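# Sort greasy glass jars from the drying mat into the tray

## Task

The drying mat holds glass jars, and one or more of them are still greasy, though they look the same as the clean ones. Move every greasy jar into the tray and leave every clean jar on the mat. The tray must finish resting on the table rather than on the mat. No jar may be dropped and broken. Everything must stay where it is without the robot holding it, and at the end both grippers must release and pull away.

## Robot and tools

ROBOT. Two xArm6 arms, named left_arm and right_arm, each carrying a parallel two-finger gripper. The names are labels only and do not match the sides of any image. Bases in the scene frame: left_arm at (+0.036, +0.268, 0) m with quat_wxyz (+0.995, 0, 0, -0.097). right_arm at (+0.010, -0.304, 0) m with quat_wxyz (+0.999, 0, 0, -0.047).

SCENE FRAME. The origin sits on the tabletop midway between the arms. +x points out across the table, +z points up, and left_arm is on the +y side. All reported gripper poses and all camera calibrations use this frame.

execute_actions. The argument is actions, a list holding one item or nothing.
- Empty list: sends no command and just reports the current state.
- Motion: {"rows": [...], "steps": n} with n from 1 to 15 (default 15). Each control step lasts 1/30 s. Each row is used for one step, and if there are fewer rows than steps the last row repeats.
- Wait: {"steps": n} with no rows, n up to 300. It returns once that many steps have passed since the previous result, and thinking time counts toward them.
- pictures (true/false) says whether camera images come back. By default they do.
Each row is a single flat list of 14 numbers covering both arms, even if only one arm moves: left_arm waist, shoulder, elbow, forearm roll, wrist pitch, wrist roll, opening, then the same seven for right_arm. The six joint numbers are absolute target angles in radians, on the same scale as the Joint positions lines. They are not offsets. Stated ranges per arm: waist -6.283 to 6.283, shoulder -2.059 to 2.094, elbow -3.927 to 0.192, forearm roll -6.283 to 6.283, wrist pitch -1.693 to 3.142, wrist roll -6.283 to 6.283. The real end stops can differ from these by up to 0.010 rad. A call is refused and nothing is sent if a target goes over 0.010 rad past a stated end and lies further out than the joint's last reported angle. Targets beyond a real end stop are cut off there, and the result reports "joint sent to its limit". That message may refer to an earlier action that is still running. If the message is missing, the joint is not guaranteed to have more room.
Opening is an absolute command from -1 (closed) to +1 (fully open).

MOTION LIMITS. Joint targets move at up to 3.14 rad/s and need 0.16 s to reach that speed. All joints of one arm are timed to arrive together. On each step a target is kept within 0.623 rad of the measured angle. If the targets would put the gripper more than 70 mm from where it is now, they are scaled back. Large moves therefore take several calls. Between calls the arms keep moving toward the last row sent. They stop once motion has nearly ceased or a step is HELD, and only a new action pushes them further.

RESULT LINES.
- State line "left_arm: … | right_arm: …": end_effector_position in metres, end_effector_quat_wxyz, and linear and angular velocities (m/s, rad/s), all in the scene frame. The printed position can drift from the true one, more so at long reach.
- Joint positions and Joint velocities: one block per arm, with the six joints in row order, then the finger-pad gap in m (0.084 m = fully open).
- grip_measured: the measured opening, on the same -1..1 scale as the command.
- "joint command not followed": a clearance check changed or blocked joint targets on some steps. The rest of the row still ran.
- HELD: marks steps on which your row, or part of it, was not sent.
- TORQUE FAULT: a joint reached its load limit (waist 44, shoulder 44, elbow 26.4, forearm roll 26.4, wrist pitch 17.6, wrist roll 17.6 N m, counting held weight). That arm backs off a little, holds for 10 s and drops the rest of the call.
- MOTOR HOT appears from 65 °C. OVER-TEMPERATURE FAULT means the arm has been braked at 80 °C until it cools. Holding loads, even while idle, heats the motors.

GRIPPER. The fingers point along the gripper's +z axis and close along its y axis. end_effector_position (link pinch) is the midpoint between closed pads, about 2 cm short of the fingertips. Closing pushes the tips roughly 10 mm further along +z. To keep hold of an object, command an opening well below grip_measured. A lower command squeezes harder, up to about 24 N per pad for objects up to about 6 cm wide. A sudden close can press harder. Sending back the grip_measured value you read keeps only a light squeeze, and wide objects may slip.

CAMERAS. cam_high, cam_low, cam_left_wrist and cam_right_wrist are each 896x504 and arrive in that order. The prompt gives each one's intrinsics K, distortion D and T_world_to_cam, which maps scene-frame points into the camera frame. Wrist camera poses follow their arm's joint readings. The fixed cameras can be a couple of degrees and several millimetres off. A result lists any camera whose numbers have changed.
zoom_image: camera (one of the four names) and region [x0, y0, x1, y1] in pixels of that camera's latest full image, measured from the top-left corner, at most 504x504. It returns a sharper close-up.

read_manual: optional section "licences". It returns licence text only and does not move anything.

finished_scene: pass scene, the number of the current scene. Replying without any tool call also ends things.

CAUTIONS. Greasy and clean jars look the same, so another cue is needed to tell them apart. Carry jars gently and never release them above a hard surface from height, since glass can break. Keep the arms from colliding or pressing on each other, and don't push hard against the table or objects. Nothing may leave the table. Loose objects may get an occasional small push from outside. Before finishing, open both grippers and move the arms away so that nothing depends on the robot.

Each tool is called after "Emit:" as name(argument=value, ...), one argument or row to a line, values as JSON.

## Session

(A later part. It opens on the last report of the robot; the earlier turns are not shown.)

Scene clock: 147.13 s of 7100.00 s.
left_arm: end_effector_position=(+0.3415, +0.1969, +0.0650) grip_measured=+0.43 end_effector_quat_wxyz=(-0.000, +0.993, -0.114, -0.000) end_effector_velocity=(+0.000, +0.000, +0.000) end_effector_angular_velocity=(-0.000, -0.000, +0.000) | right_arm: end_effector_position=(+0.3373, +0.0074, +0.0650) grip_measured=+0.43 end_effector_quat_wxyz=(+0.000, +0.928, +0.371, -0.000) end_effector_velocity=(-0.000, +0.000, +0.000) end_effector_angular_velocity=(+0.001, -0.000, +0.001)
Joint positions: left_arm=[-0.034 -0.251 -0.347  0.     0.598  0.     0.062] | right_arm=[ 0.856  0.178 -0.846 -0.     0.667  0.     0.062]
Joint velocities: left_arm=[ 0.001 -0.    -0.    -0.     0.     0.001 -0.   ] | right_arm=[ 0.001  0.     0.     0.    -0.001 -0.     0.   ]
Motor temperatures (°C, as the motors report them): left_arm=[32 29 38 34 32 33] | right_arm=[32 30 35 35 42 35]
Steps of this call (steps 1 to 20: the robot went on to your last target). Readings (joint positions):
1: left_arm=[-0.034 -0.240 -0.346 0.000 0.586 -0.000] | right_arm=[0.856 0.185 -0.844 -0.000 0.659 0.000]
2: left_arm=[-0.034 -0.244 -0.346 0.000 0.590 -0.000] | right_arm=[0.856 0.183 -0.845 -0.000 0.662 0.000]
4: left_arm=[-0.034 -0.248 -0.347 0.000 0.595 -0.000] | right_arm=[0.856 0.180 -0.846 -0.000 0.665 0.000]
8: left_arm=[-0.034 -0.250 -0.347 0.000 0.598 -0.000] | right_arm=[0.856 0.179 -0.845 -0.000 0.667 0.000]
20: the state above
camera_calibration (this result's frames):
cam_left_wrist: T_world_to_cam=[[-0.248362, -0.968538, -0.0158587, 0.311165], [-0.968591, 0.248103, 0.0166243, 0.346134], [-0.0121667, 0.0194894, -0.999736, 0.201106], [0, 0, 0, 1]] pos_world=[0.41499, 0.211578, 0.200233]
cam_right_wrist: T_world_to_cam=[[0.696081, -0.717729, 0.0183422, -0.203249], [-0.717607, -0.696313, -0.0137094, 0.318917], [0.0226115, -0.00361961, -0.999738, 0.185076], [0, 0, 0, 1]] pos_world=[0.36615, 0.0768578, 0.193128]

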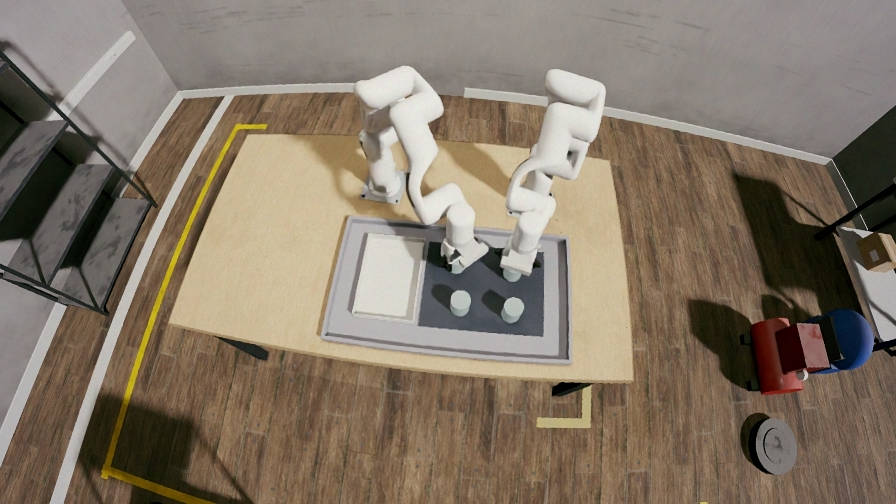

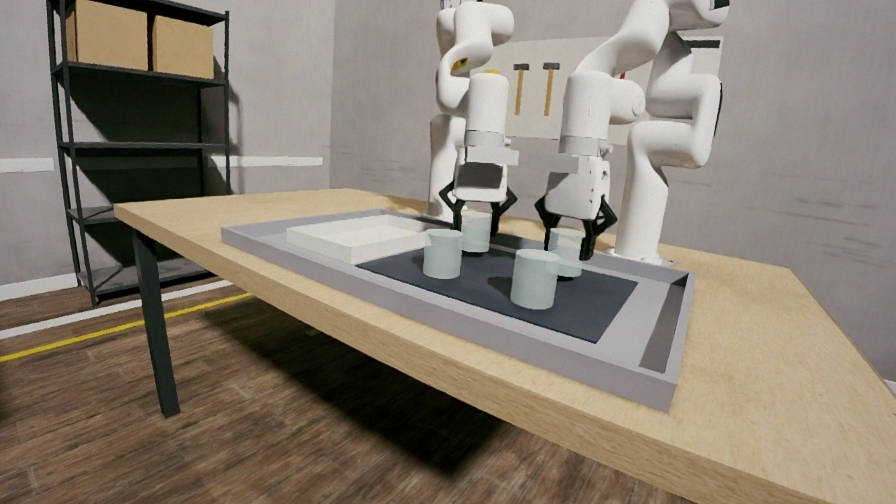

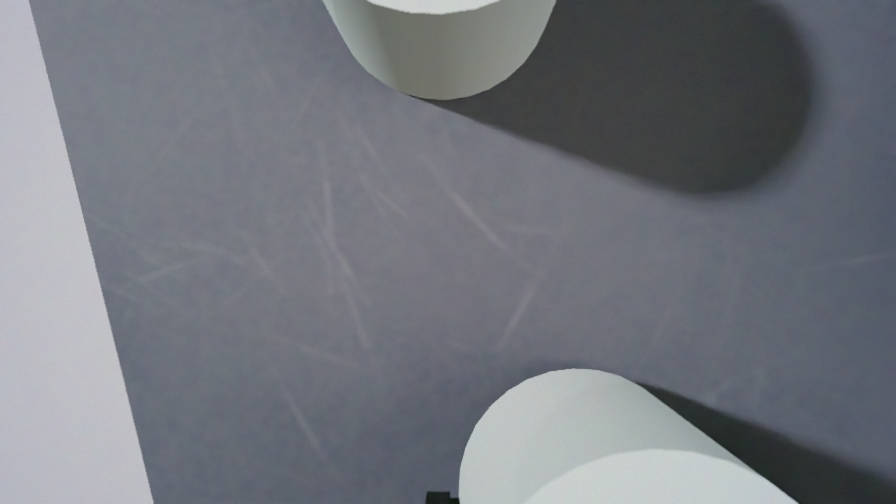

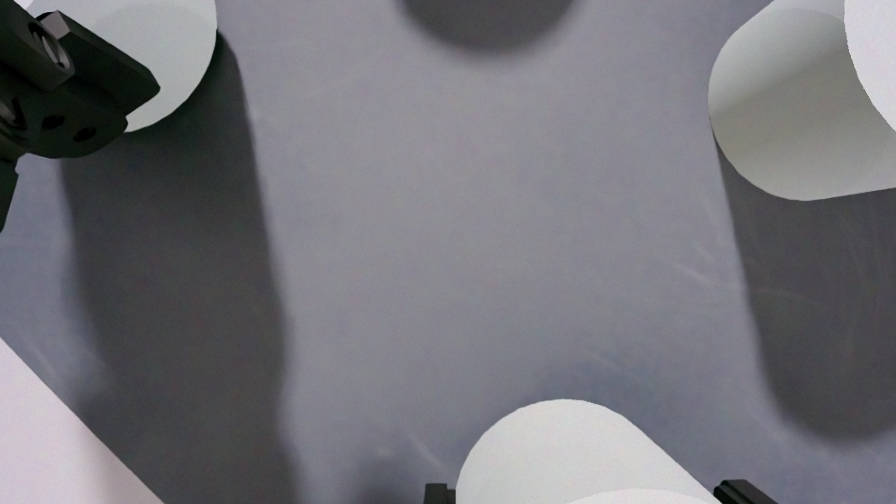

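Emit:
execute_actions(
  actions=[
    {"rows": [[-0.0336,-0.2455,-0.3465,0,0.5920,0,0.35, 0.8559,0.1817,-0.8451,0,0.6634,0,0.35],[-0.0336,-0.2402,-0.3456,0,0.5857,0,0.35, 0.8559,0.1852,-0.8444,0,0.6592,0,0.35],[-0.0336,-0.2348,-0.3447,0,0.5795,0,0.35, 0.8559,0.1887,-0.8438,0,0.6550,0,0.35],[-0.0336,-0.2295,-0.3437,0,0.5732,0,0.35, 0.8559,0.1923,-0.8431,0,0.6508,0,0.35],[-0.0336,-0.2241,-0.3428,0,0.5670,0,0.35, 0.8559,0.1958,-0.8425,0,0.6467,0,0.35],[-0.0336,-0.2188,-0.3419,0,0.5607,0,0.35, 0.8559,0.1993,-0.8418,0,0.6425,0,0.35],[-0.0336,-0.2134,-0.3410,0,0.5545,0,0.35, 0.8559,0.2028,-0.8412,0,0.6383,0,0.35],[-0.0336,-0.2081,-0.3401,0,0.5482,0,0.35, 0.8559,0.2064,-0.8405,0,0.6341,0,0.35],[-0.0336,-0.2027,-0.3392,0,0.5419,0,0.35, 0.8559,0.2099,-0.8399,0,0.6300,0,0.35],[-0.0336,-0.1990,-0.3386,0,0.5376,0,0.35, 0.8559,0.2124,-0.8394,0,0.6270,0,0.35]], "steps": 15},
  ],
  pictures=false,
)

Emit:
execute_actions(
  actions=[
    {"rows": [[-0.0336,-0.1990,-0.3386,0,0.5376,0,0.35, 0.8559,0.2124,-0.8394,0,0.6270,0,0.35],[-0.0336,-0.1990,-0.3386,0,0.5376,0,0.35, 0.8559,0.2124,-0.8394,0,0.6270,0,0.35],[-0.0336,-0.1990,-0.3386,0,0.5376,0,0.35, 0.8559,0.2124,-0.8394,0,0.6270,0,0.35],[-0.0336,-0.1990,-0.3386,0,0.5376,0,0.5, 0.8559,0.2124,-0.8394,0,0.6270,0,0.5],[-0.0336,-0.1990,-0.3386,0,0.5376,0,0.7, 0.8559,0.2124,-0.8394,0,0.6270,0,0.7],[-0.0336,-0.1990,-0.3386,0,0.5376,0,1, 0.8559,0.2124,-0.8394,0,0.6270,0,1]], "steps": 15},
  ],
  pictures=false,
)

Emit:
execute_actions(
  actions=[
    {"rows": [[-0.0336,-0.3866,-0.3928,0,0.7794,0,1, 0.8559,0.0840,-0.8791,0,0.7951,0,1],[-0.0336,-0.3866,-0.3928,0,0.7794,0,1, 0.8559,0.0840,-0.8791,0,0.7951,0,1],[-0.0336,-0.3866,-0.3928,0,0.7794,0,1, 0.8559,0.0840,-0.8791,0,0.7951,0,1],[-0.0336,-0.3866,-0.3928,0,0.7794,0,1, 0.8559,0.0840,-0.8791,0,0.7951,0,1],[-0.0336,-0.3866,-0.3928,0,0.7794,0,1, 0.8559,0.0840,-0.8791,0,0.7951,0,1],[-0.0336,-0.3866,-0.3928,0,0.7794,0,1, 0.8559,0.0840,-0.8791,0,0.7951,0,1],[-0.0336,-0.4753,-0.4537,0,0.9290,0,1, 0.8559,0.0160,-0.9257,0,0.9098,0,1]], "steps": 15},
  ],
  pictures=false,
)

Emit:
execute_actions(
  actions=[
    {"rows": [[0.0387,0.0241,-0.9354,0,0.9112,0,1, 0.7089,0.4228,-1.4734,0,1.0506,0,1]], "steps": 15},
  ],
  pictures=false,
)

Emit:
execute_actions(
  actions=[
    {"steps": 15},
  ],
)

Scene clock: 181.50 s of 7100.00 s.
left_arm: end_effector_position=(+0.3412, +0.1970, +0.0510) grip_measured=+0.43 end_effector_quat_wxyz=(-0.000, +0.993, -0.114, -0.000) end_effector_velocity=(+0.003, -0.001, -0.007) end_effector_angular_velocity=(-0.002, -0.010, -0.002) | right_arm: end_effector_position=(+0.3371, +0.0072, +0.0509) grip_measured=+0.43 end_effector_quat_wxyz=(+0.000, +0.928, +0.371, -0.000) end_effector_velocity=(+0.002, +0.002, -0.007) end_effector_angular_velocity=(+0.007, -0.006, -0.001)
Joint positions: left_arm=[-0.034 -0.201 -0.339  0.     0.541 -0.     0.062] | right_arm=[ 0.856  0.211 -0.839  0.     0.629 -0.     0.062]
Joint velocities: left_arm=[-0.002  0.031  0.002 -0.    -0.043  0.     0.   ] | right_arm=[-0.001  0.021 -0.     0.002 -0.03  -0.001  0.   ]
Motor temperatures (°C, as the motors report them): left_arm=[32 29 38 34 32 33] | right_arm=[32 30 36 35 42 35]
Steps of this call (steps 1 to 15: the robot went on to your last target; steps 16 to 90: nothing new was sent; then 30.87 s passed at rest; steps 91 to 105: all 15 steps of this action). Readings (joint positions):
91: left_arm=[-0.034 -0.251 -0.347 -0.000 0.598 -0.000] | right_arm=[0.856 0.178 -0.846 -0.000 0.667 -0.000]
92: left_arm=[-0.034 -0.250 -0.347 -0.000 0.597 -0.000] | right_arm=[0.856 0.179 -0.846 -0.000 0.667 0.000]
94: left_arm=[-0.034 -0.246 -0.347 -0.000 0.592 0.000] | right_arm=[0.856 0.182 -0.845 -0.000 0.663 0.000]
98: left_arm=[-0.034 -0.228 -0.343 0.000 0.571 -0.000] | right_arm=[0.856 0.193 -0.843 0.000 0.650 -0.000]
105: the state above

Scene clock: 182.00 s of 7100.00 s.
left_arm: end_effector_position=(+0.3416, +0.1969, +0.0505) grip_measured=+0.99 end_effector_quat_wxyz=(+0.000, +0.993, -0.114, +0.000) end_effector_velocity=(-0.001, +0.000, -0.001) end_effector_angular_velocity=(+0.001, +0.002, -0.000) | right_arm: end_effector_position=(+0.3374, +0.0075, +0.0505) grip_measured=+0.99 end_effector_quat_wxyz=(-0.000, +0.928, +0.371, +0.000) end_effector_velocity=(-0.001, -0.001, -0.002) end_effector_angular_velocity=(-0.002, +0.004, -0.001)
Joint positions: left_arm=[-0.034 -0.199 -0.339  0.     0.538 -0.     0.084] | right_arm=[ 0.856  0.212 -0.839  0.     0.627 -0.     0.084]
Joint velocities: left_arm=[ 0.     0.002  0.001 -0.     0.     0.001  0.003] | right_arm=[-0.     0.002  0.002  0.002  0.001 -0.001  0.003]
Motor temperatures (°C, as the motors report them): left_arm=[32 29 38 34 32 33] | right_arm=[32 30 36 35 42 35]
Steps of this call (steps 1 to 15: all 15 steps of this action). Readings (joint positions):
1: left_arm=[-0.034 -0.200 -0.339 0.000 0.540 -0.000] | right_arm=[0.856 0.212 -0.839 0.000 0.628 -0.000]
2: left_arm=[-0.034 -0.200 -0.339 0.000 0.539 0.000] | right_arm=[0.856 0.212 -0.839 0.000 0.628 -0.000]
4: left_arm=[-0.034 -0.200 -0.339 -0.000 0.538 0.000] | right_arm=[0.856 0.212 -0.840 -0.000 0.627 0.000]
8: left_arm=[-0.034 -0.199 -0.339 -0.000 0.538 -0.000] | right_arm=[0.856 0.212 -0.840 -0.000 0.627 0.000]
15: the state above

Scene clock: 182.50 s of 7100.00 s.
left_arm: end_effector_position=(+0.3430, +0.1966, +0.1485) grip_measured=+1.00 end_effector_quat_wxyz=(+0.000, +0.993, -0.114, +0.002) end_effector_velocity=(-0.026, +0.005, +0.016) end_effector_angular_velocity=(+0.019, +0.080, -0.004) | right_arm: end_effector_position=(+0.3384, +0.0084, +0.1490) grip_measured=+1.00 end_effector_quat_wxyz=(-0.001, +0.928, +0.371, +0.002) end_effector_velocity=(-0.018, -0.018, +0.008) end_effector_angular_velocity=(-0.058, +0.061, -0.003)
Joint positions: left_arm=[-0.034 -0.47  -0.451 -0.     0.917  0.     0.084] | right_arm=[ 0.856  0.019 -0.925 -0.     0.901  0.     0.084]
Joint velocities: left_arm=[-0.002 -0.065 -0.02   0.     0.167  0.002 -0.   ] | right_arm=[-0.001 -0.036 -0.002  0.001  0.122  0.001 -0.   ]
Motor temperatures (°C, as the motors report them): left_arm=[32 29 38 34 32 33] | right_arm=[32 30 36 35 42 35]
Steps of this call (steps 1 to 15: all 15 steps of this action). Readings (joint positions):
1: left_arm=[-0.034 -0.199 -0.339 0.000 0.538 0.000] | right_arm=[0.856 0.212 -0.839 0.000 0.627 -0.000]
2: left_arm=[-0.034 -0.202 -0.339 0.000 0.543 0.000] | right_arm=[0.856 0.210 -0.840 0.000 0.633 0.000]
4: left_arm=[-0.034 -0.239 -0.348 0.000 0.598 -0.000] | right_arm=[0.856 0.177 -0.847 0.000 0.683 -0.000]
8: left_arm=[-0.034 -0.368 -0.392 -0.000 0.751 0.000] | right_arm=[0.856 0.090 -0.883 -0.000 0.781 0.000]
15: the state above

Scene clock: 183.00 s of 7100.00 s.
left_arm: end_effector_position=(+0.4776, +0.1971, +0.1502) grip_measured=+1.00 end_effector_quat_wxyz=(-0.000, +0.997, -0.079, -0.001) end_effector_velocity=(+0.088, +0.008, -0.027) end_effector_angular_velocity=(+0.004, +0.022, +0.048) | right_arm: end_effector_position=(+0.4744, +0.0276, +0.1498) grip_measured=+1.00 end_effector_quat_wxyz=(+0.000, +0.952, +0.305, -0.001) end_effector_velocity=(+0.115, -0.009, -0.022) end_effector_angular_velocity=(-0.014, +0.019, -0.127)
Joint positions: left_arm=[ 0.036  0.004 -0.913  0.     0.911 -0.     0.084] | right_arm=[ 0.715  0.402 -1.442 -0.     1.042  0.     0.084]
Joint velocities: left_arm=[ 0.049  0.333 -0.31   0.    -0.001  0.001 -0.   ] | right_arm=[-0.129  0.345 -0.449 -0.001  0.127 -0.001 -0.   ]
Motor temperatures (°C, as the motors report them): left_arm=[32 29 39 34 32 33] | right_arm=[32 30 36 35 42 35]
Steps of this call (steps 1 to 15: all 15 steps of this action). Readings (joint positions):
1: left_arm=[-0.034 -0.472 -0.452 -0.000 0.922 -0.000] | right_arm=[0.856 0.018 -0.925 -0.000 0.905 -0.000]
2: left_arm=[-0.033 -0.468 -0.456 0.000 0.924 -0.000] | right_arm=[0.855 0.022 -0.929 0.000 0.909 -0.000]
4: left_arm=[-0.025 -0.416 -0.507 0.000 0.924 -0.000] | right_arm=[0.841 0.061 -0.983 0.000 0.926 -0.000]
8: left_arm=[0.002 -0.230 -0.689 -0.000 0.917 0.000] | right_arm=[0.788 0.205 -1.179 -0.000 0.973 0.000]
15: the state above

Scene clock: 183.50 s of 7100.00 s.
left_arm: end_effector_position=(+0.4845, +0.1973, +0.1502) grip_measured=+1.00 end_effector_quat_wxyz=(+0.000, +0.997, -0.078, +0.000) end_effector_velocity=(+0.001, -0.000, -0.001) end_effector_angular_velocity=(-0.000, +0.001, +0.002) | right_arm: end_effector_position=(+0.4817, +0.0284, +0.1501) grip_measured=+1.00 end_effector_quat_wxyz=(-0.000, +0.953, +0.302, +0.000) end_effector_velocity=(+0.001, -0.000, +0.000) end_effector_angular_velocity=(+0.000, -0.001, -0.001)
Joint positions: left_arm=[ 0.039  0.024 -0.935  0.     0.911 -0.     0.084] | right_arm=[ 0.709  0.422 -1.473  0.     1.051 -0.     0.084]
Joint velocities: left_arm=[-0.     0.003 -0.002 -0.    -0.    -0.002 -0.   ] | right_arm=[-0.001  0.001 -0.002 -0.     0.     0.001  0.   ]
Motor temperatures (°C, as the motors report them): left_arm=[32 29 39 34 32 33] | right_arm=[32 30 36 35 42 35]
Steps of this call (steps 1 to 15: the robot went on to your last target). Readings (joint positions):
1: left_arm=[0.037 0.012 -0.921 0.000 0.911 -0.000] | right_arm=[0.712 0.411 -1.454 -0.000 1.045 0.000]
2: left_arm=[0.038 0.017 -0.925 0.000 0.911 -0.000] | right_arm=[0.711 0.416 -1.461 -0.000 1.047 0.000]
4: left_arm=[0.038 0.020 -0.931 0.000 0.911 -0.000] | right_arm=[0.710 0.419 -1.468 0.000 1.049 -0.000]
8: left_arm=[0.038 0.022 -0.934 0.000 0.911 0.000] | right_arm=[0.710 0.421 -1.472 0.000 1.050 -0.000]
15: the state above
camera_calibration (this result's frames):
cam_left_wrist: T_world_to_cam=[[-0.177816, -0.983936, -0.0158664, 0.317311], [-0.983975, 0.17756, 0.0162893, 0.504514], [-0.0132104, 0.0185087, -0.999741, 0.288659], [0, 0, 0, 1]] pos_world=[0.556666, 0.217289, 0.285401]
cam_right_wrist: T_world_to_cam=[[0.583642, -0.811804, 0.018335, -0.233448], [-0.811714, -0.583891, -0.0138464, 0.48046], [0.0219462, -0.00680143, -0.999736, 0.267414], [0, 0, 0, 1]] pos_world=[0.520378, 0.0928408, 0.278276]

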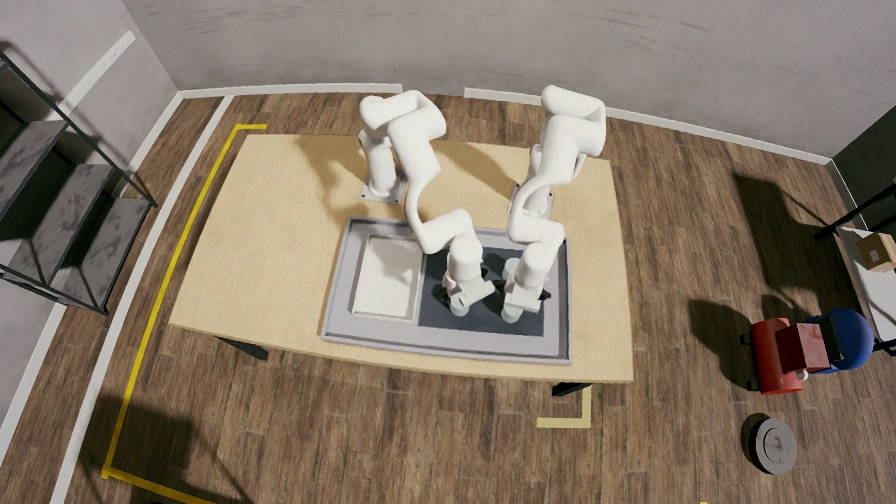

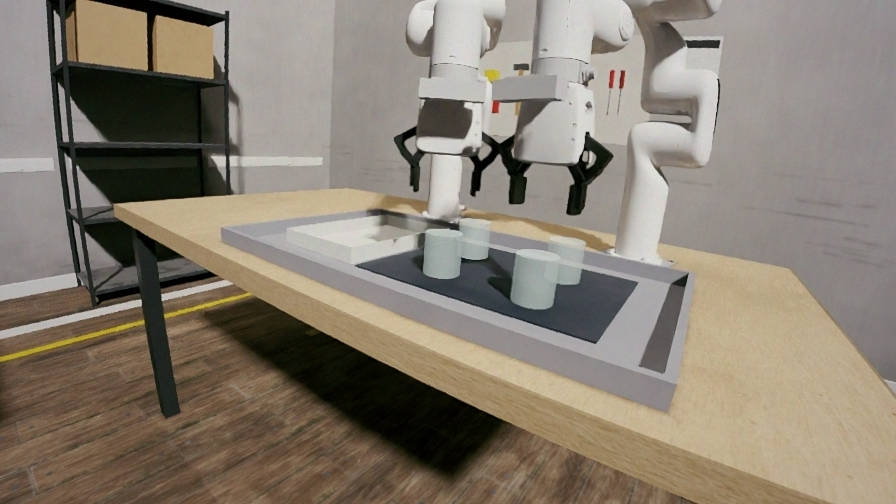

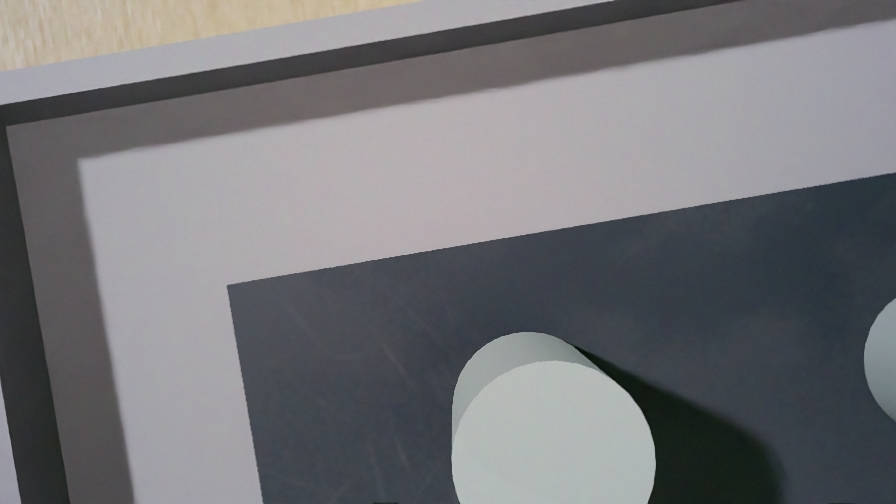

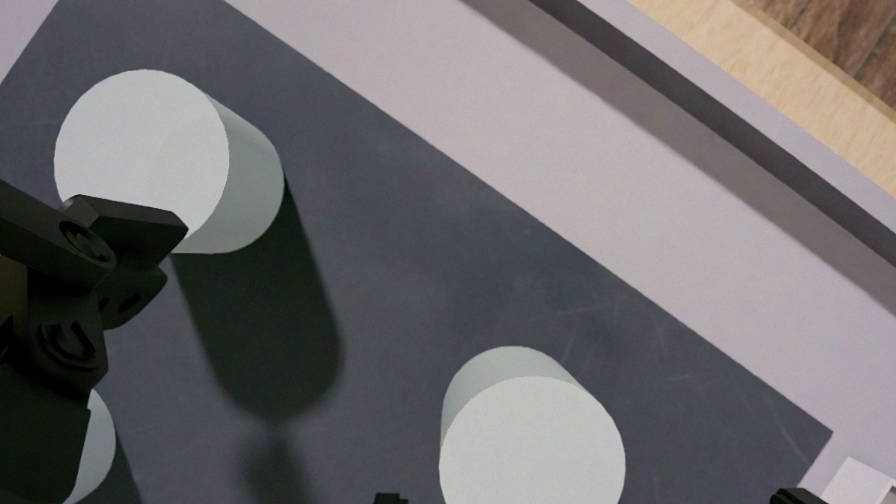

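Emit:
execute_actions(
  actions=[
    {"rows": [[0.0387,0.0918,-0.8889,0,0.7971,0,1, 0.7089,0.4716,-1.4264,0,0.9548,0,1],[0.0387,0.0918,-0.8889,0,0.7971,0,1, 0.7089,0.4716,-1.4264,0,0.9548,0,1],[0.0387,0.0918,-0.8889,0,0.7971,0,1, 0.7089,0.4716,-1.4264,0,0.9548,0,1],[0.0387,0.0918,-0.8889,0,0.7971,0,1, 0.7089,0.4716,-1.4264,0,0.9548,0,1],[0.0387,0.0918,-0.8889,0,0.7971,0,1, 0.7089,0.4716,-1.4264,0,0.9548,0,1],[0.0387,0.0918,-0.8889,0,0.7971,0,1, 0.7089,0.4716,-1.4264,0,0.9548,0,1],[0.0387,0.0918,-0.8889,0,0.7971,0,1, 0.7089,0.4716,-1.4264,0,0.9548,0,1],[0.0387,0.2203,-0.8491,0,0.6287,0,1, 0.7089,0.5666,-1.3872,0,0.8206,0,1]], "steps": 15},
  ],
  pictures=false,
)

Emit:
execute_actions(
  actions=[
    {"rows": [[0.0387,0.2203,-0.8491,0,0.6287,0,1, 0.7089,0.5666,-1.3872,0,0.8206,0,1]], "steps": 12},
  ],
  pictures=false,
)

Emit:
execute_actions(
  actions=[
    {"rows": [[0.0387,0.2203,-0.8491,0,0.6287,0,0.9, 0.7089,0.5666,-1.3872,0,0.8206,0,0.9],[0.0387,0.2203,-0.8491,0,0.6287,0,0.8, 0.7089,0.5666,-1.3872,0,0.8206,0,0.8],[0.0387,0.2203,-0.8491,0,0.6287,0,0.72, 0.7089,0.5666,-1.3872,0,0.8206,0,0.72],[0.0387,0.2203,-0.8491,0,0.6287,0,0.66, 0.7089,0.5666,-1.3872,0,0.8206,0,0.66],[0.0387,0.2203,-0.8491,0,0.6287,0,0.62, 0.7089,0.5666,-1.3872,0,0.8206,0,0.62],[0.0387,0.2203,-0.8491,0,0.6287,0,0.59, 0.7089,0.5666,-1.3872,0,0.8206,0,0.59],[0.0387,0.2203,-0.8491,0,0.6287,0,0.56, 0.7089,0.5666,-1.3872,0,0.8206,0,0.56],[0.0387,0.2203,-0.8491,0,0.6287,0,0.53, 0.7089,0.5666,-1.3872,0,0.8206,0,0.53],[0.0387,0.2203,-0.8491,0,0.6287,0,0.50, 0.7089,0.5666,-1.3872,0,0.8206,0,0.50],[0.0387,0.2203,-0.8491,0,0.6287,0,0.47, 0.7089,0.5666,-1.3872,0,0.8206,0,0.47],[0.0387,0.2203,-0.8491,0,0.6287,0,0.44, 0.7089,0.5666,-1.3872,0,0.8206,0,0.44],[0.0387,0.2203,-0.8491,0,0.6287,0,0.42, 0.7089,0.5666,-1.3872,0,0.8206,0,0.42],[0.0387,0.2203,-0.8491,0,0.6287,0,0.40, 0.7089,0.5666,-1.3872,0,0.8206,0,0.40]], "steps": 15},
  ],
  pictures=false,
)

Emit:
execute_actions(
  actions=[
    {"rows": [[0.0387,0.2203,-0.8491,0,0.6287,0,0.38, 0.7089,0.5666,-1.3872,0,0.8206,0,0.38],[0.0387,0.2203,-0.8491,0,0.6287,0,0.35, 0.7089,0.5666,-1.3872,0,0.8206,0,0.35],[0.0387,0.2203,-0.8491,0,0.6287,0,0.35, 0.7089,0.5666,-1.3872,0,0.8206,0,0.35],[0.0387,0.2203,-0.8491,0,0.6287,0,0.35, 0.7089,0.5666,-1.3872,0,0.8206,0,0.35],[0.0387,0.2168,-0.8497,0,0.6329,0,0.35, 0.7089,0.5640,-1.3878,0,0.8238,0,0.35],[0.0387,0.2133,-0.8504,0,0.6370,0,0.35, 0.7089,0.5614,-1.3885,0,0.8271,0,0.35],[0.0387,0.2098,-0.8510,0,0.6412,0,0.35, 0.7089,0.5588,-1.3891,0,0.8303,0,0.35],[0.0387,0.2063,-0.8517,0,0.6453,0,0.35, 0.7089,0.5562,-1.3897,0,0.8336,0,0.35],[0.0387,0.2028,-0.8523,0,0.6495,0,0.35, 0.7089,0.5536,-1.3904,0,0.8368,0,0.35],[0.0387,0.1994,-0.8530,0,0.6536,0,0.35, 0.7089,0.5510,-1.3910,0,0.8400,0,0.35],[0.0387,0.1959,-0.8536,0,0.6578,0,0.35, 0.7089,0.5484,-1.3916,0,0.8433,0,0.35],[0.0387,0.1924,-0.8543,0,0.6619,0,0.35, 0.7089,0.5458,-1.3923,0,0.8465,0,0.35],[0.0387,0.1889,-0.8549,0,0.6661,0,0.35, 0.7089,0.5432,-1.3929,0,0.8498,0,0.35],[0.0387,0.1854,-0.8556,0,0.6702,0,0.35, 0.7089,0.5406,-1.3936,0,0.8530,0,0.35]], "steps": 15},
  ],
  pictures=false,
)

Emit:
execute_actions(
  actions=[
    {"steps": 20},
  ],
)

Scene clock: 199.60 s of 7100.00 s.
left_arm: end_effector_position=(+0.4805, +0.1980, +0.0521) grip_measured=+1.00 end_effector_quat_wxyz=(-0.001, +0.997, -0.078, -0.007) end_effector_velocity=(-0.036, +0.006, -0.129) end_effector_angular_velocity=(+0.012, +0.077, +0.002) | right_arm: end_effector_position=(+0.4784, +0.0258, +0.0501) grip_measured=+1.00 end_effector_quat_wxyz=(+0.002, +0.953, +0.302, -0.007) end_effector_velocity=(-0.024, -0.017, -0.123) end_effector_angular_velocity=(-0.043, +0.061, +0.001)
Joint positions: left_arm=[ 0.039  0.211 -0.848  0.     0.65  -0.     0.084] | right_arm=[ 0.709  0.563 -1.385  0.     0.837 -0.     0.084]
Joint velocities: left_arm=[ 0.     0.247  0.112 -0.    -0.282 -0.001  0.   ] | right_arm=[ 0.     0.175  0.098 -0.    -0.199 -0.     0.   ]
Motor temperatures (°C, as the motors report them): left_arm=[32 30 39 34 32 33] | right_arm=[32 30 36 35 42 35]
Steps of this call (steps 1 to 15: the robot went on to your last target; steps 16 to 90: nothing new was sent; then 12.60 s passed at rest; steps 91 to 105: all 15 steps of this action). Readings (joint positions):
91: left_arm=[0.039 0.024 -0.935 -0.000 0.911 -0.000] | right_arm=[0.709 0.423 -1.473 -0.000 1.050 -0.000]
92: left_arm=[0.039 0.026 -0.934 -0.000 0.905 -0.000] | right_arm=[0.709 0.424 -1.472 -0.000 1.045 -0.000]
94: left_arm=[0.039 0.047 -0.921 -0.000 0.863 0.000] | right_arm=[0.709 0.440 -1.458 -0.000 1.008 0.000]
98: left_arm=[0.039 0.090 -0.888 0.000 0.810 -0.000] | right_arm=[0.709 0.472 -1.425 0.000 0.965 -0.000]
105: the state above

Scene clock: 200.00 s of 7100.00 s.
left_arm: end_effector_position=(+0.4848, +0.1973, +0.0505) grip_measured=+1.00 end_effector_quat_wxyz=(+0.000, +0.997, -0.078, +0.000) end_effector_velocity=(-0.002, -0.000, -0.002) end_effector_angular_velocity=(+0.001, +0.005, -0.001) | right_arm: end_effector_position=(+0.4820, +0.0284, +0.0504) grip_measured=+1.00 end_effector_quat_wxyz=(-0.000, +0.953, +0.302, +0.000) end_effector_velocity=(-0.000, -0.001, -0.002) end_effector_angular_velocity=(-0.002, +0.003, +0.000)
Joint positions: left_arm=[ 0.039  0.22  -0.849 -0.     0.629 -0.     0.084] | right_arm=[ 0.709  0.566 -1.387 -0.     0.821 -0.     0.084]
Joint velocities: left_arm=[-0.001  0.003  0.002 -0.    -0.001  0.     0.   ] | right_arm=[-0.001  0.003  0.001 -0.    -0.001 -0.001  0.   ]
Motor temperatures (°C, as the motors report them): left_arm=[32 30 39 34 32 33] | right_arm=[32 30 36 35 42 35]
Steps of this call (steps 1 to 12: all 12 steps of this action). Readings (joint positions):
1: left_arm=[0.039 0.217 -0.846 0.000 0.643 -0.000] | right_arm=[0.709 0.566 -1.383 0.000 0.831 -0.000]
2: left_arm=[0.039 0.219 -0.847 0.000 0.637 -0.000] | right_arm=[0.709 0.567 -1.385 0.000 0.827 -0.000]
4: left_arm=[0.039 0.218 -0.850 -0.000 0.632 0.000] | right_arm=[0.709 0.565 -1.389 -0.000 0.823 0.000]
8: left_arm=[0.039 0.219 -0.850 -0.000 0.629 0.000] | right_arm=[0.709 0.565 -1.389 -0.000 0.821 0.000]
12: the state above

Scene clock: 200.50 s of 7100.00 s.
left_arm: end_effector_position=(+0.4846, +0.1973, +0.0501) grip_measured=+0.43 end_effector_quat_wxyz=(+0.000, +0.997, -0.078, +0.000) end_effector_velocity=(+0.000, -0.000, +0.000) end_effector_angular_velocity=(-0.001, -0.001, +0.001) | right_arm: end_effector_position=(+0.4819, +0.0283, +0.0501) grip_measured=+0.43 end_effector_quat_wxyz=(-0.000, +0.953, +0.302, +0.000) end_effector_velocity=(+0.001, -0.001, +0.001) end_effector_angular_velocity=(+0.001, -0.000, -0.004)
Joint positions: left_arm=[ 0.039  0.22  -0.849 -0.     0.629  0.     0.062] | right_arm=[ 0.709  0.567 -1.387 -0.     0.821 -0.     0.062]
Joint velocities: left_arm=[-0.    -0.    -0.001 -0.001  0.    -0.001 -0.002] | right_arm=[-0.002 -0.001  0.     0.001  0.     0.001 -0.003]
Motor temperatures (°C, as the motors report them): left_arm=[32 30 39 34 32 33] | right_arm=[32 30 36 35 42 35]
Steps of this call (steps 1 to 15: all 15 steps of this action). Readings (joint positions):
1: left_arm=[0.039 0.220 -0.849 -0.000 0.629 -0.000] | right_arm=[0.709 0.566 -1.387 -0.000 0.821 -0.000]
2: left_arm=[0.039 0.220 -0.849 -0.000 0.629 -0.000] | right_arm=[0.709 0.566 -1.387 -0.000 0.821 -0.000]
4: left_arm=[0.039 0.220 -0.849 -0.000 0.629 -0.000] | right_arm=[0.709 0.566 -1.387 -0.000 0.821 0.000]
8: left_arm=[0.039 0.220 -0.849 -0.000 0.629 -0.000] | right_arm=[0.709 0.566 -1.387 0.000 0.821 0.000]
15: the state above

Scene clock: 201.00 s of 7100.00 s.
left_arm: end_effector_position=(+0.4846, +0.1973, +0.0609) grip_measured=+0.43 end_effector_quat_wxyz=(+0.000, +0.997, -0.078, +0.000) end_effector_velocity=(+0.000, -0.000, +0.043) end_effector_angular_velocity=(-0.001, -0.003, -0.001) | right_arm: end_effector_position=(+0.4820, +0.0284, +0.0610) grip_measured=+0.43 end_effector_quat_wxyz=(-0.000, +0.953, +0.302, +0.000) end_effector_velocity=(+0.001, -0.001, +0.043) end_effector_angular_velocity=(+0.002, -0.003, -0.004)
Joint positions: left_arm=[ 0.039  0.195 -0.854  0.     0.659 -0.     0.062] | right_arm=[ 0.709  0.548 -1.392 -0.     0.844  0.     0.062]
Joint velocities: left_arm=[-0.    -0.1   -0.019 -0.     0.116  0.001 -0.   ] | right_arm=[-0.002 -0.075 -0.018  0.     0.09   0.002 -0.   ]
Motor temperatures (°C, as the motors report them): left_arm=[32 30 39 34 32 33] | right_arm=[32 30 36 35 42 35]
Steps of this call (steps 1 to 15: all 15 steps of this action). Readings (joint positions):
1: left_arm=[0.039 0.220 -0.849 -0.000 0.629 0.000] | right_arm=[0.709 0.567 -1.387 -0.000 0.821 -0.000]
2: left_arm=[0.039 0.220 -0.849 -0.000 0.629 0.000] | right_arm=[0.709 0.567 -1.387 -0.000 0.821 -0.000]
4: left_arm=[0.039 0.220 -0.849 -0.000 0.629 0.000] | right_arm=[0.709 0.567 -1.387 -0.000 0.821 -0.000]
8: left_arm=[0.039 0.217 -0.849 0.000 0.633 -0.000] | right_arm=[0.709 0.565 -1.387 -0.000 0.824 0.000]
15: the state above

Scene clock: 201.67 s of 7100.00 s.
left_arm: end_effector_position=(+0.4845, +0.1974, +0.0650) grip_measured=+0.43 end_effector_quat_wxyz=(+0.000, +0.997, -0.078, -0.000) end_effector_velocity=(+0.000, -0.000, +0.000) end_effector_angular_velocity=(+0.000, -0.001, -0.001) | right_arm: end_effector_position=(+0.4818, +0.0283, +0.0650) grip_measured=+0.43 end_effector_quat_wxyz=(+0.000, +0.953, +0.302, -0.000) end_effector_velocity=(-0.000, +0.000, -0.000) end_effector_angular_velocity=(-0.000, +0.001, -0.001)
Joint positions: left_arm=[ 0.039  0.185 -0.856 -0.     0.67   0.     0.062] | right_arm=[ 0.709  0.541 -1.394  0.     0.853 -0.     0.062]
Joint velocities: left_arm=[-0.    -0.    -0.     0.     0.     0.001  0.   ] | right_arm=[ 0.     0.001 -0.     0.001  0.     0.001 -0.   ]
Motor temperatures (°C, as the motors report them): left_arm=[32 30 39 34 32 33] | right_arm=[32 30 36 35 42 35]
Steps of this call (steps 1 to 20: the robot went on to your last target). Readings (joint positions):
1: left_arm=[0.039 0.192 -0.854 0.000 0.662 -0.000] | right_arm=[0.709 0.545 -1.393 -0.000 0.847 0.000]
2: left_arm=[0.039 0.190 -0.855 0.000 0.665 -0.000] | right_arm=[0.709 0.544 -1.393 -0.000 0.849 0.000]
4: left_arm=[0.039 0.187 -0.856 -0.000 0.668 -0.000] | right_arm=[0.709 0.542 -1.394 -0.000 0.851 0.000]
8: left_arm=[0.039 0.186 -0.855 0.000 0.670 -0.000] | right_arm=[0.709 0.541 -1.393 0.000 0.853 0.000]
20: the state above
camera_calibration (this result's frames):
cam_left_wrist: T_world_to_cam=[[-0.177748, -0.983948, -0.0158587, 0.315962], [-0.983983, 0.177487, 0.016619, 0.505924], [-0.0135375, 0.0185586, -0.999736, 0.203644], [0, 0, 0, 1]] pos_world=[0.556739, 0.217316, 0.200193]
cam_right_wrist: T_world_to_cam=[[0.583449, -0.811943, 0.018342, -0.231934], [-0.811856, -0.583696, -0.0137202, 0.479397], [0.0218462, -0.00688604, -0.999738, 0.18235], [0, 0, 0, 1]] pos_world=[0.520539, 0.092761, 0.193133]

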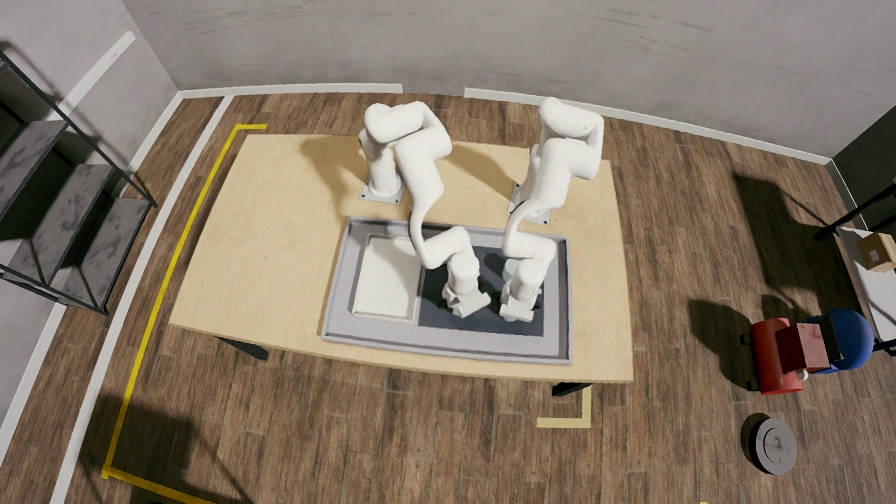

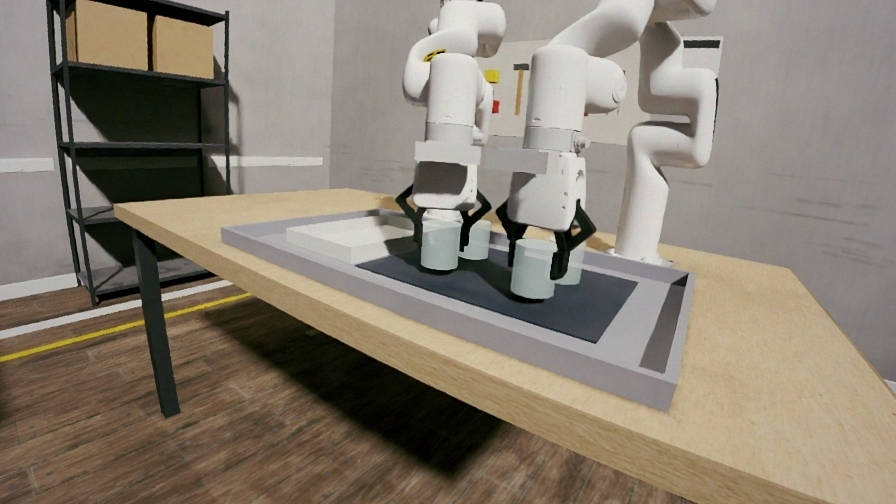

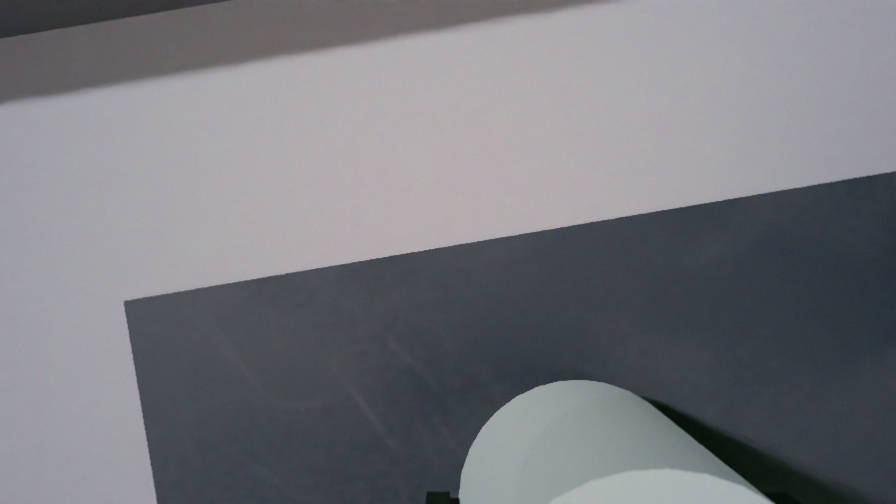

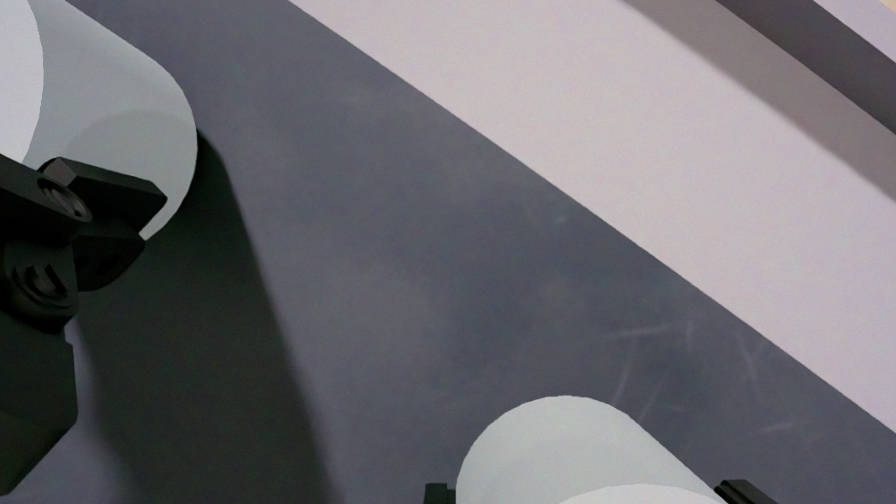

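Emit:
execute_actions(
  actions=[
    {"rows": [[0.0387,0.1889,-0.8549,0,0.6661,0,0.35, 0.7089,0.5432,-1.3929,0,0.8498,0,0.35],[0.0387,0.1924,-0.8543,0,0.6619,0,0.35, 0.7089,0.5458,-1.3923,0,0.8465,0,0.35],[0.0387,0.1959,-0.8536,0,0.6578,0,0.35, 0.7089,0.5484,-1.3916,0,0.8433,0,0.35],[0.0387,0.1994,-0.8530,0,0.6536,0,0.35, 0.7089,0.5510,-1.3910,0,0.8400,0,0.35],[0.0387,0.2028,-0.8523,0,0.6495,0,0.35, 0.7089,0.5536,-1.3904,0,0.8368,0,0.35],[0.0387,0.2040,-0.8521,0,0.6481,0,0.35, 0.7089,0.5545,-1.3902,0,0.8357,0,0.35],[0.0387,0.2040,-0.8521,0,0.6481,0,0.35, 0.7089,0.5545,-1.3902,0,0.8357,0,0.35],[0.0387,0.2040,-0.8521,0,0.6481,0,0.35, 0.7089,0.5545,-1.3902,0,0.8357,0,0.35],[0.0387,0.2040,-0.8521,0,0.6481,0,0.35, 0.7089,0.5545,-1.3902,0,0.8357,0,0.35],[0.0387,0.2040,-0.8521,0,0.6481,0,0.35, 0.7089,0.5545,-1.3902,0,0.8357,0,0.35],[0.0387,0.2040,-0.8521,0,0.6481,0,0.35, 0.7089,0.5545,-1.3902,0,0.8357,0,0.35],[0.0387,0.2040,-0.8521,0,0.6481,0,0.37, 0.7089,0.5545,-1.3902,0,0.8357,0,0.37],[0.0387,0.2040,-0.8521,0,0.6481,0,0.39, 0.7089,0.5545,-1.3902,0,0.8357,0,0.39],[0.0387,0.2040,-0.8521,0,0.6481,0,0.40, 0.7089,0.5545,-1.3902,0,0.8357,0,0.40]], "steps": 15},
  ],
  pictures=false,
)

Emit:
execute_actions(
  actions=[
    {"steps": 30},
  ],
)

Scene clock: 212.23 s of 7100.00 s.
left_arm: end_effector_position=(+0.4847, +0.1973, +0.0572) grip_measured=+0.43 end_effector_quat_wxyz=(+0.000, +0.997, -0.078, +0.000) end_effector_velocity=(+0.001, -0.000, +0.000) end_effector_angular_velocity=(-0.001, -0.005, +0.001) | right_arm: end_effector_position=(+0.4820, +0.0284, +0.0572) grip_measured=+0.43 end_effector_quat_wxyz=(-0.000, +0.953, +0.302, +0.000) end_effector_velocity=(+0.002, +0.000, +0.001) end_effector_angular_velocity=(+0.004, -0.005, -0.000)
Joint positions: left_arm=[ 0.039  0.204 -0.852 -0.     0.648  0.     0.062] | right_arm=[ 0.709  0.554 -1.39  -0.     0.836  0.     0.062]
Joint velocities: left_arm=[-0.     0.    -0.001 -0.    -0.004 -0.002 -0.   ] | right_arm=[-0.002 -0.001 -0.001  0.    -0.004 -0.001 -0.   ]
Motor temperatures (°C, as the motors report them): left_arm=[32 30 39 34 32 33] | right_arm=[32 30 36 35 42 35]
Steps of this call (steps 1 to 15: the robot went on to your last target; steps 16 to 90: nothing new was sent; then 7.07 s passed at rest; steps 91 to 105: all 15 steps of this action). Readings (joint positions):
91: left_arm=[0.039 0.185 -0.856 -0.000 0.670 -0.000] | right_arm=[0.709 0.541 -1.394 -0.000 0.853 -0.000]
92: left_arm=[0.039 0.186 -0.856 -0.000 0.669 -0.000] | right_arm=[0.709 0.541 -1.394 -0.000 0.852 -0.000]
94: left_arm=[0.039 0.189 -0.855 -0.000 0.666 -0.000] | right_arm=[0.709 0.543 -1.393 -0.000 0.849 0.000]
98: left_arm=[0.039 0.199 -0.853 0.000 0.654 0.000] | right_arm=[0.709 0.551 -1.391 0.000 0.840 -0.000]
105: the state above

Scene clock: 213.23 s of 7100.00 s.
left_arm: end_effector_position=(+0.4846, +0.1974, +0.0570) grip_measured=+0.43 end_effector_quat_wxyz=(+0.000, +0.997, -0.078, +0.000) end_effector_velocity=(+0.000, +0.000, +0.000) end_effector_angular_velocity=(-0.000, -0.000, +0.001) | right_arm: end_effector_position=(+0.4819, +0.0283, +0.0570) grip_measured=+0.43 end_effector_quat_wxyz=(+0.000, +0.953, +0.302, +0.000) end_effector_velocity=(+0.001, -0.000, +0.000) end_effector_angular_velocity=(+0.001, -0.001, +0.000)
Joint positions: left_arm=[ 0.039  0.204 -0.852 -0.     0.648  0.     0.062] | right_arm=[ 0.709  0.554 -1.39   0.     0.836 -0.     0.062]
Joint velocities: left_arm=[ 0.    -0.    -0.    -0.001  0.     0.    -0.   ] | right_arm=[-0.001 -0.    -0.     0.    -0.    -0.002 -0.   ]
Motor temperatures (°C, as the motors report them): left_arm=[32 30 39 34 32 33] | right_arm=[32 30 36 35 42 35]
Steps of this call (steps 1 to 15: the robot went on to your last target; steps 16 to 30: nothing new was sent). Readings (joint positions):
1: left_arm=[0.039 0.204 -0.852 -0.000 0.648 0.000] | right_arm=[0.709 0.554 -1.390 -0.000 0.836 -0.000]
2: left_arm=[0.039 0.204 -0.852 -0.000 0.648 -0.000] | right_arm=[0.709 0.554 -1.390 -0.000 0.836 0.000]
4: left_arm=[0.039 0.204 -0.852 -0.000 0.648 -0.000] | right_arm=[0.709 0.554 -1.390 -0.000 0.836 -0.000]
8: left_arm=[0.039 0.204 -0.852 -0.000 0.648 0.000] | right_arm=[0.709 0.554 -1.390 -0.000 0.836 0.000]
30: the state above
All arms were judged still, so your last target was given up. Only a new action makes them travel on or press farther. Fingers that are still opening or closing keep moving.
camera_calibration (this result's frames):
cam_left_wrist: T_world_to_cam=[[-0.177747, -0.983948, -0.0158601, 0.315837], [-0.983984, 0.177486, 0.0165537, 0.506143], [-0.013473, 0.0185485, -0.999737, 0.195658], [0, 0, 0, 1]] pos_world=[0.556812, 0.217305, 0.192237]
cam_right_wrist: T_world_to_cam=[[0.583448, -0.811943, 0.0183428, -0.231788], [-0.811855, -0.583696, -0.0137861, 0.479365], [0.0219001, -0.00684825, -0.999737, 0.174345], [0, 0, 0, 1]] pos_world=[0.520593, 0.0927989, 0.185159]

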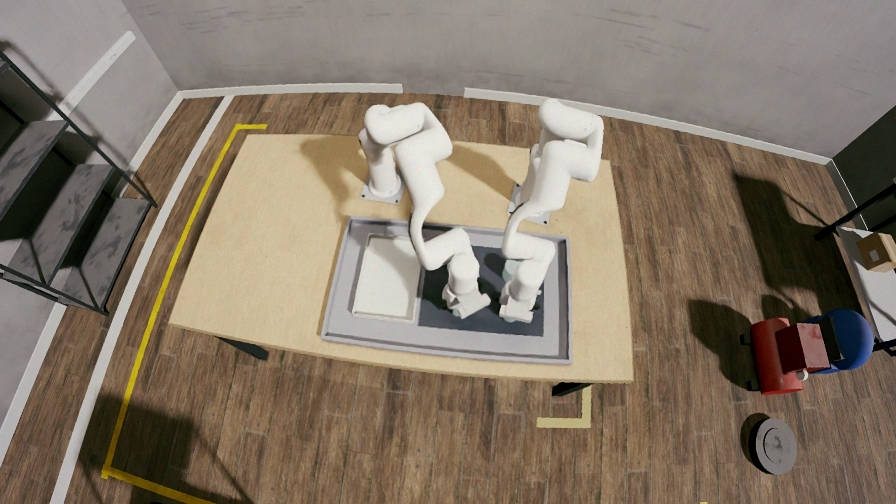

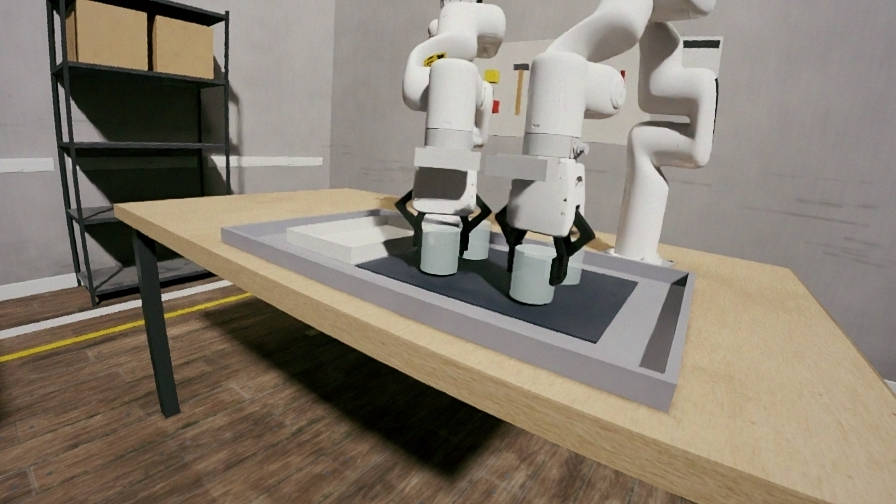

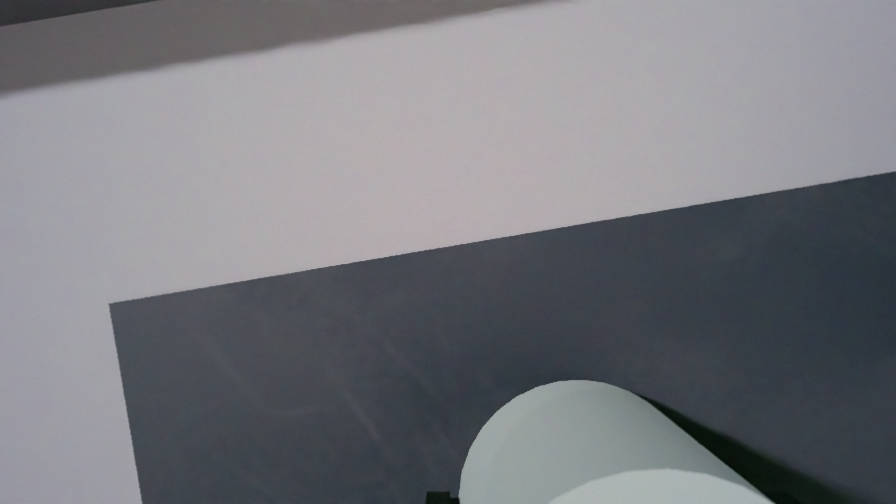

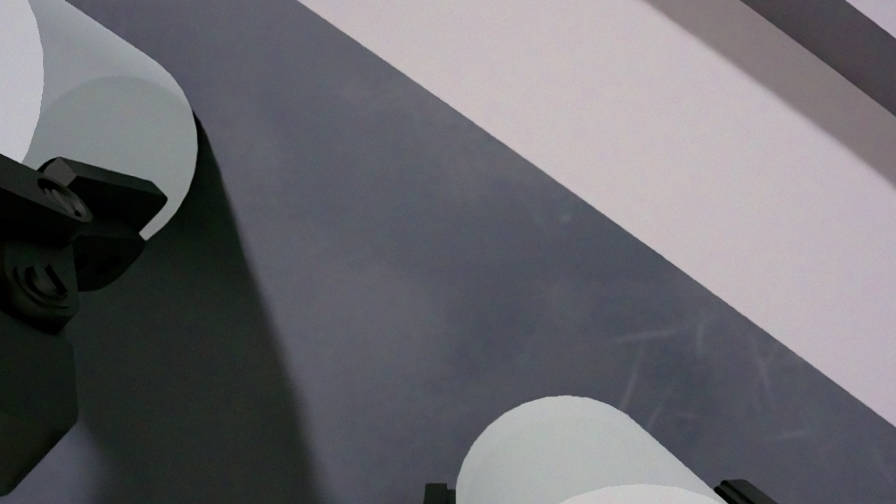

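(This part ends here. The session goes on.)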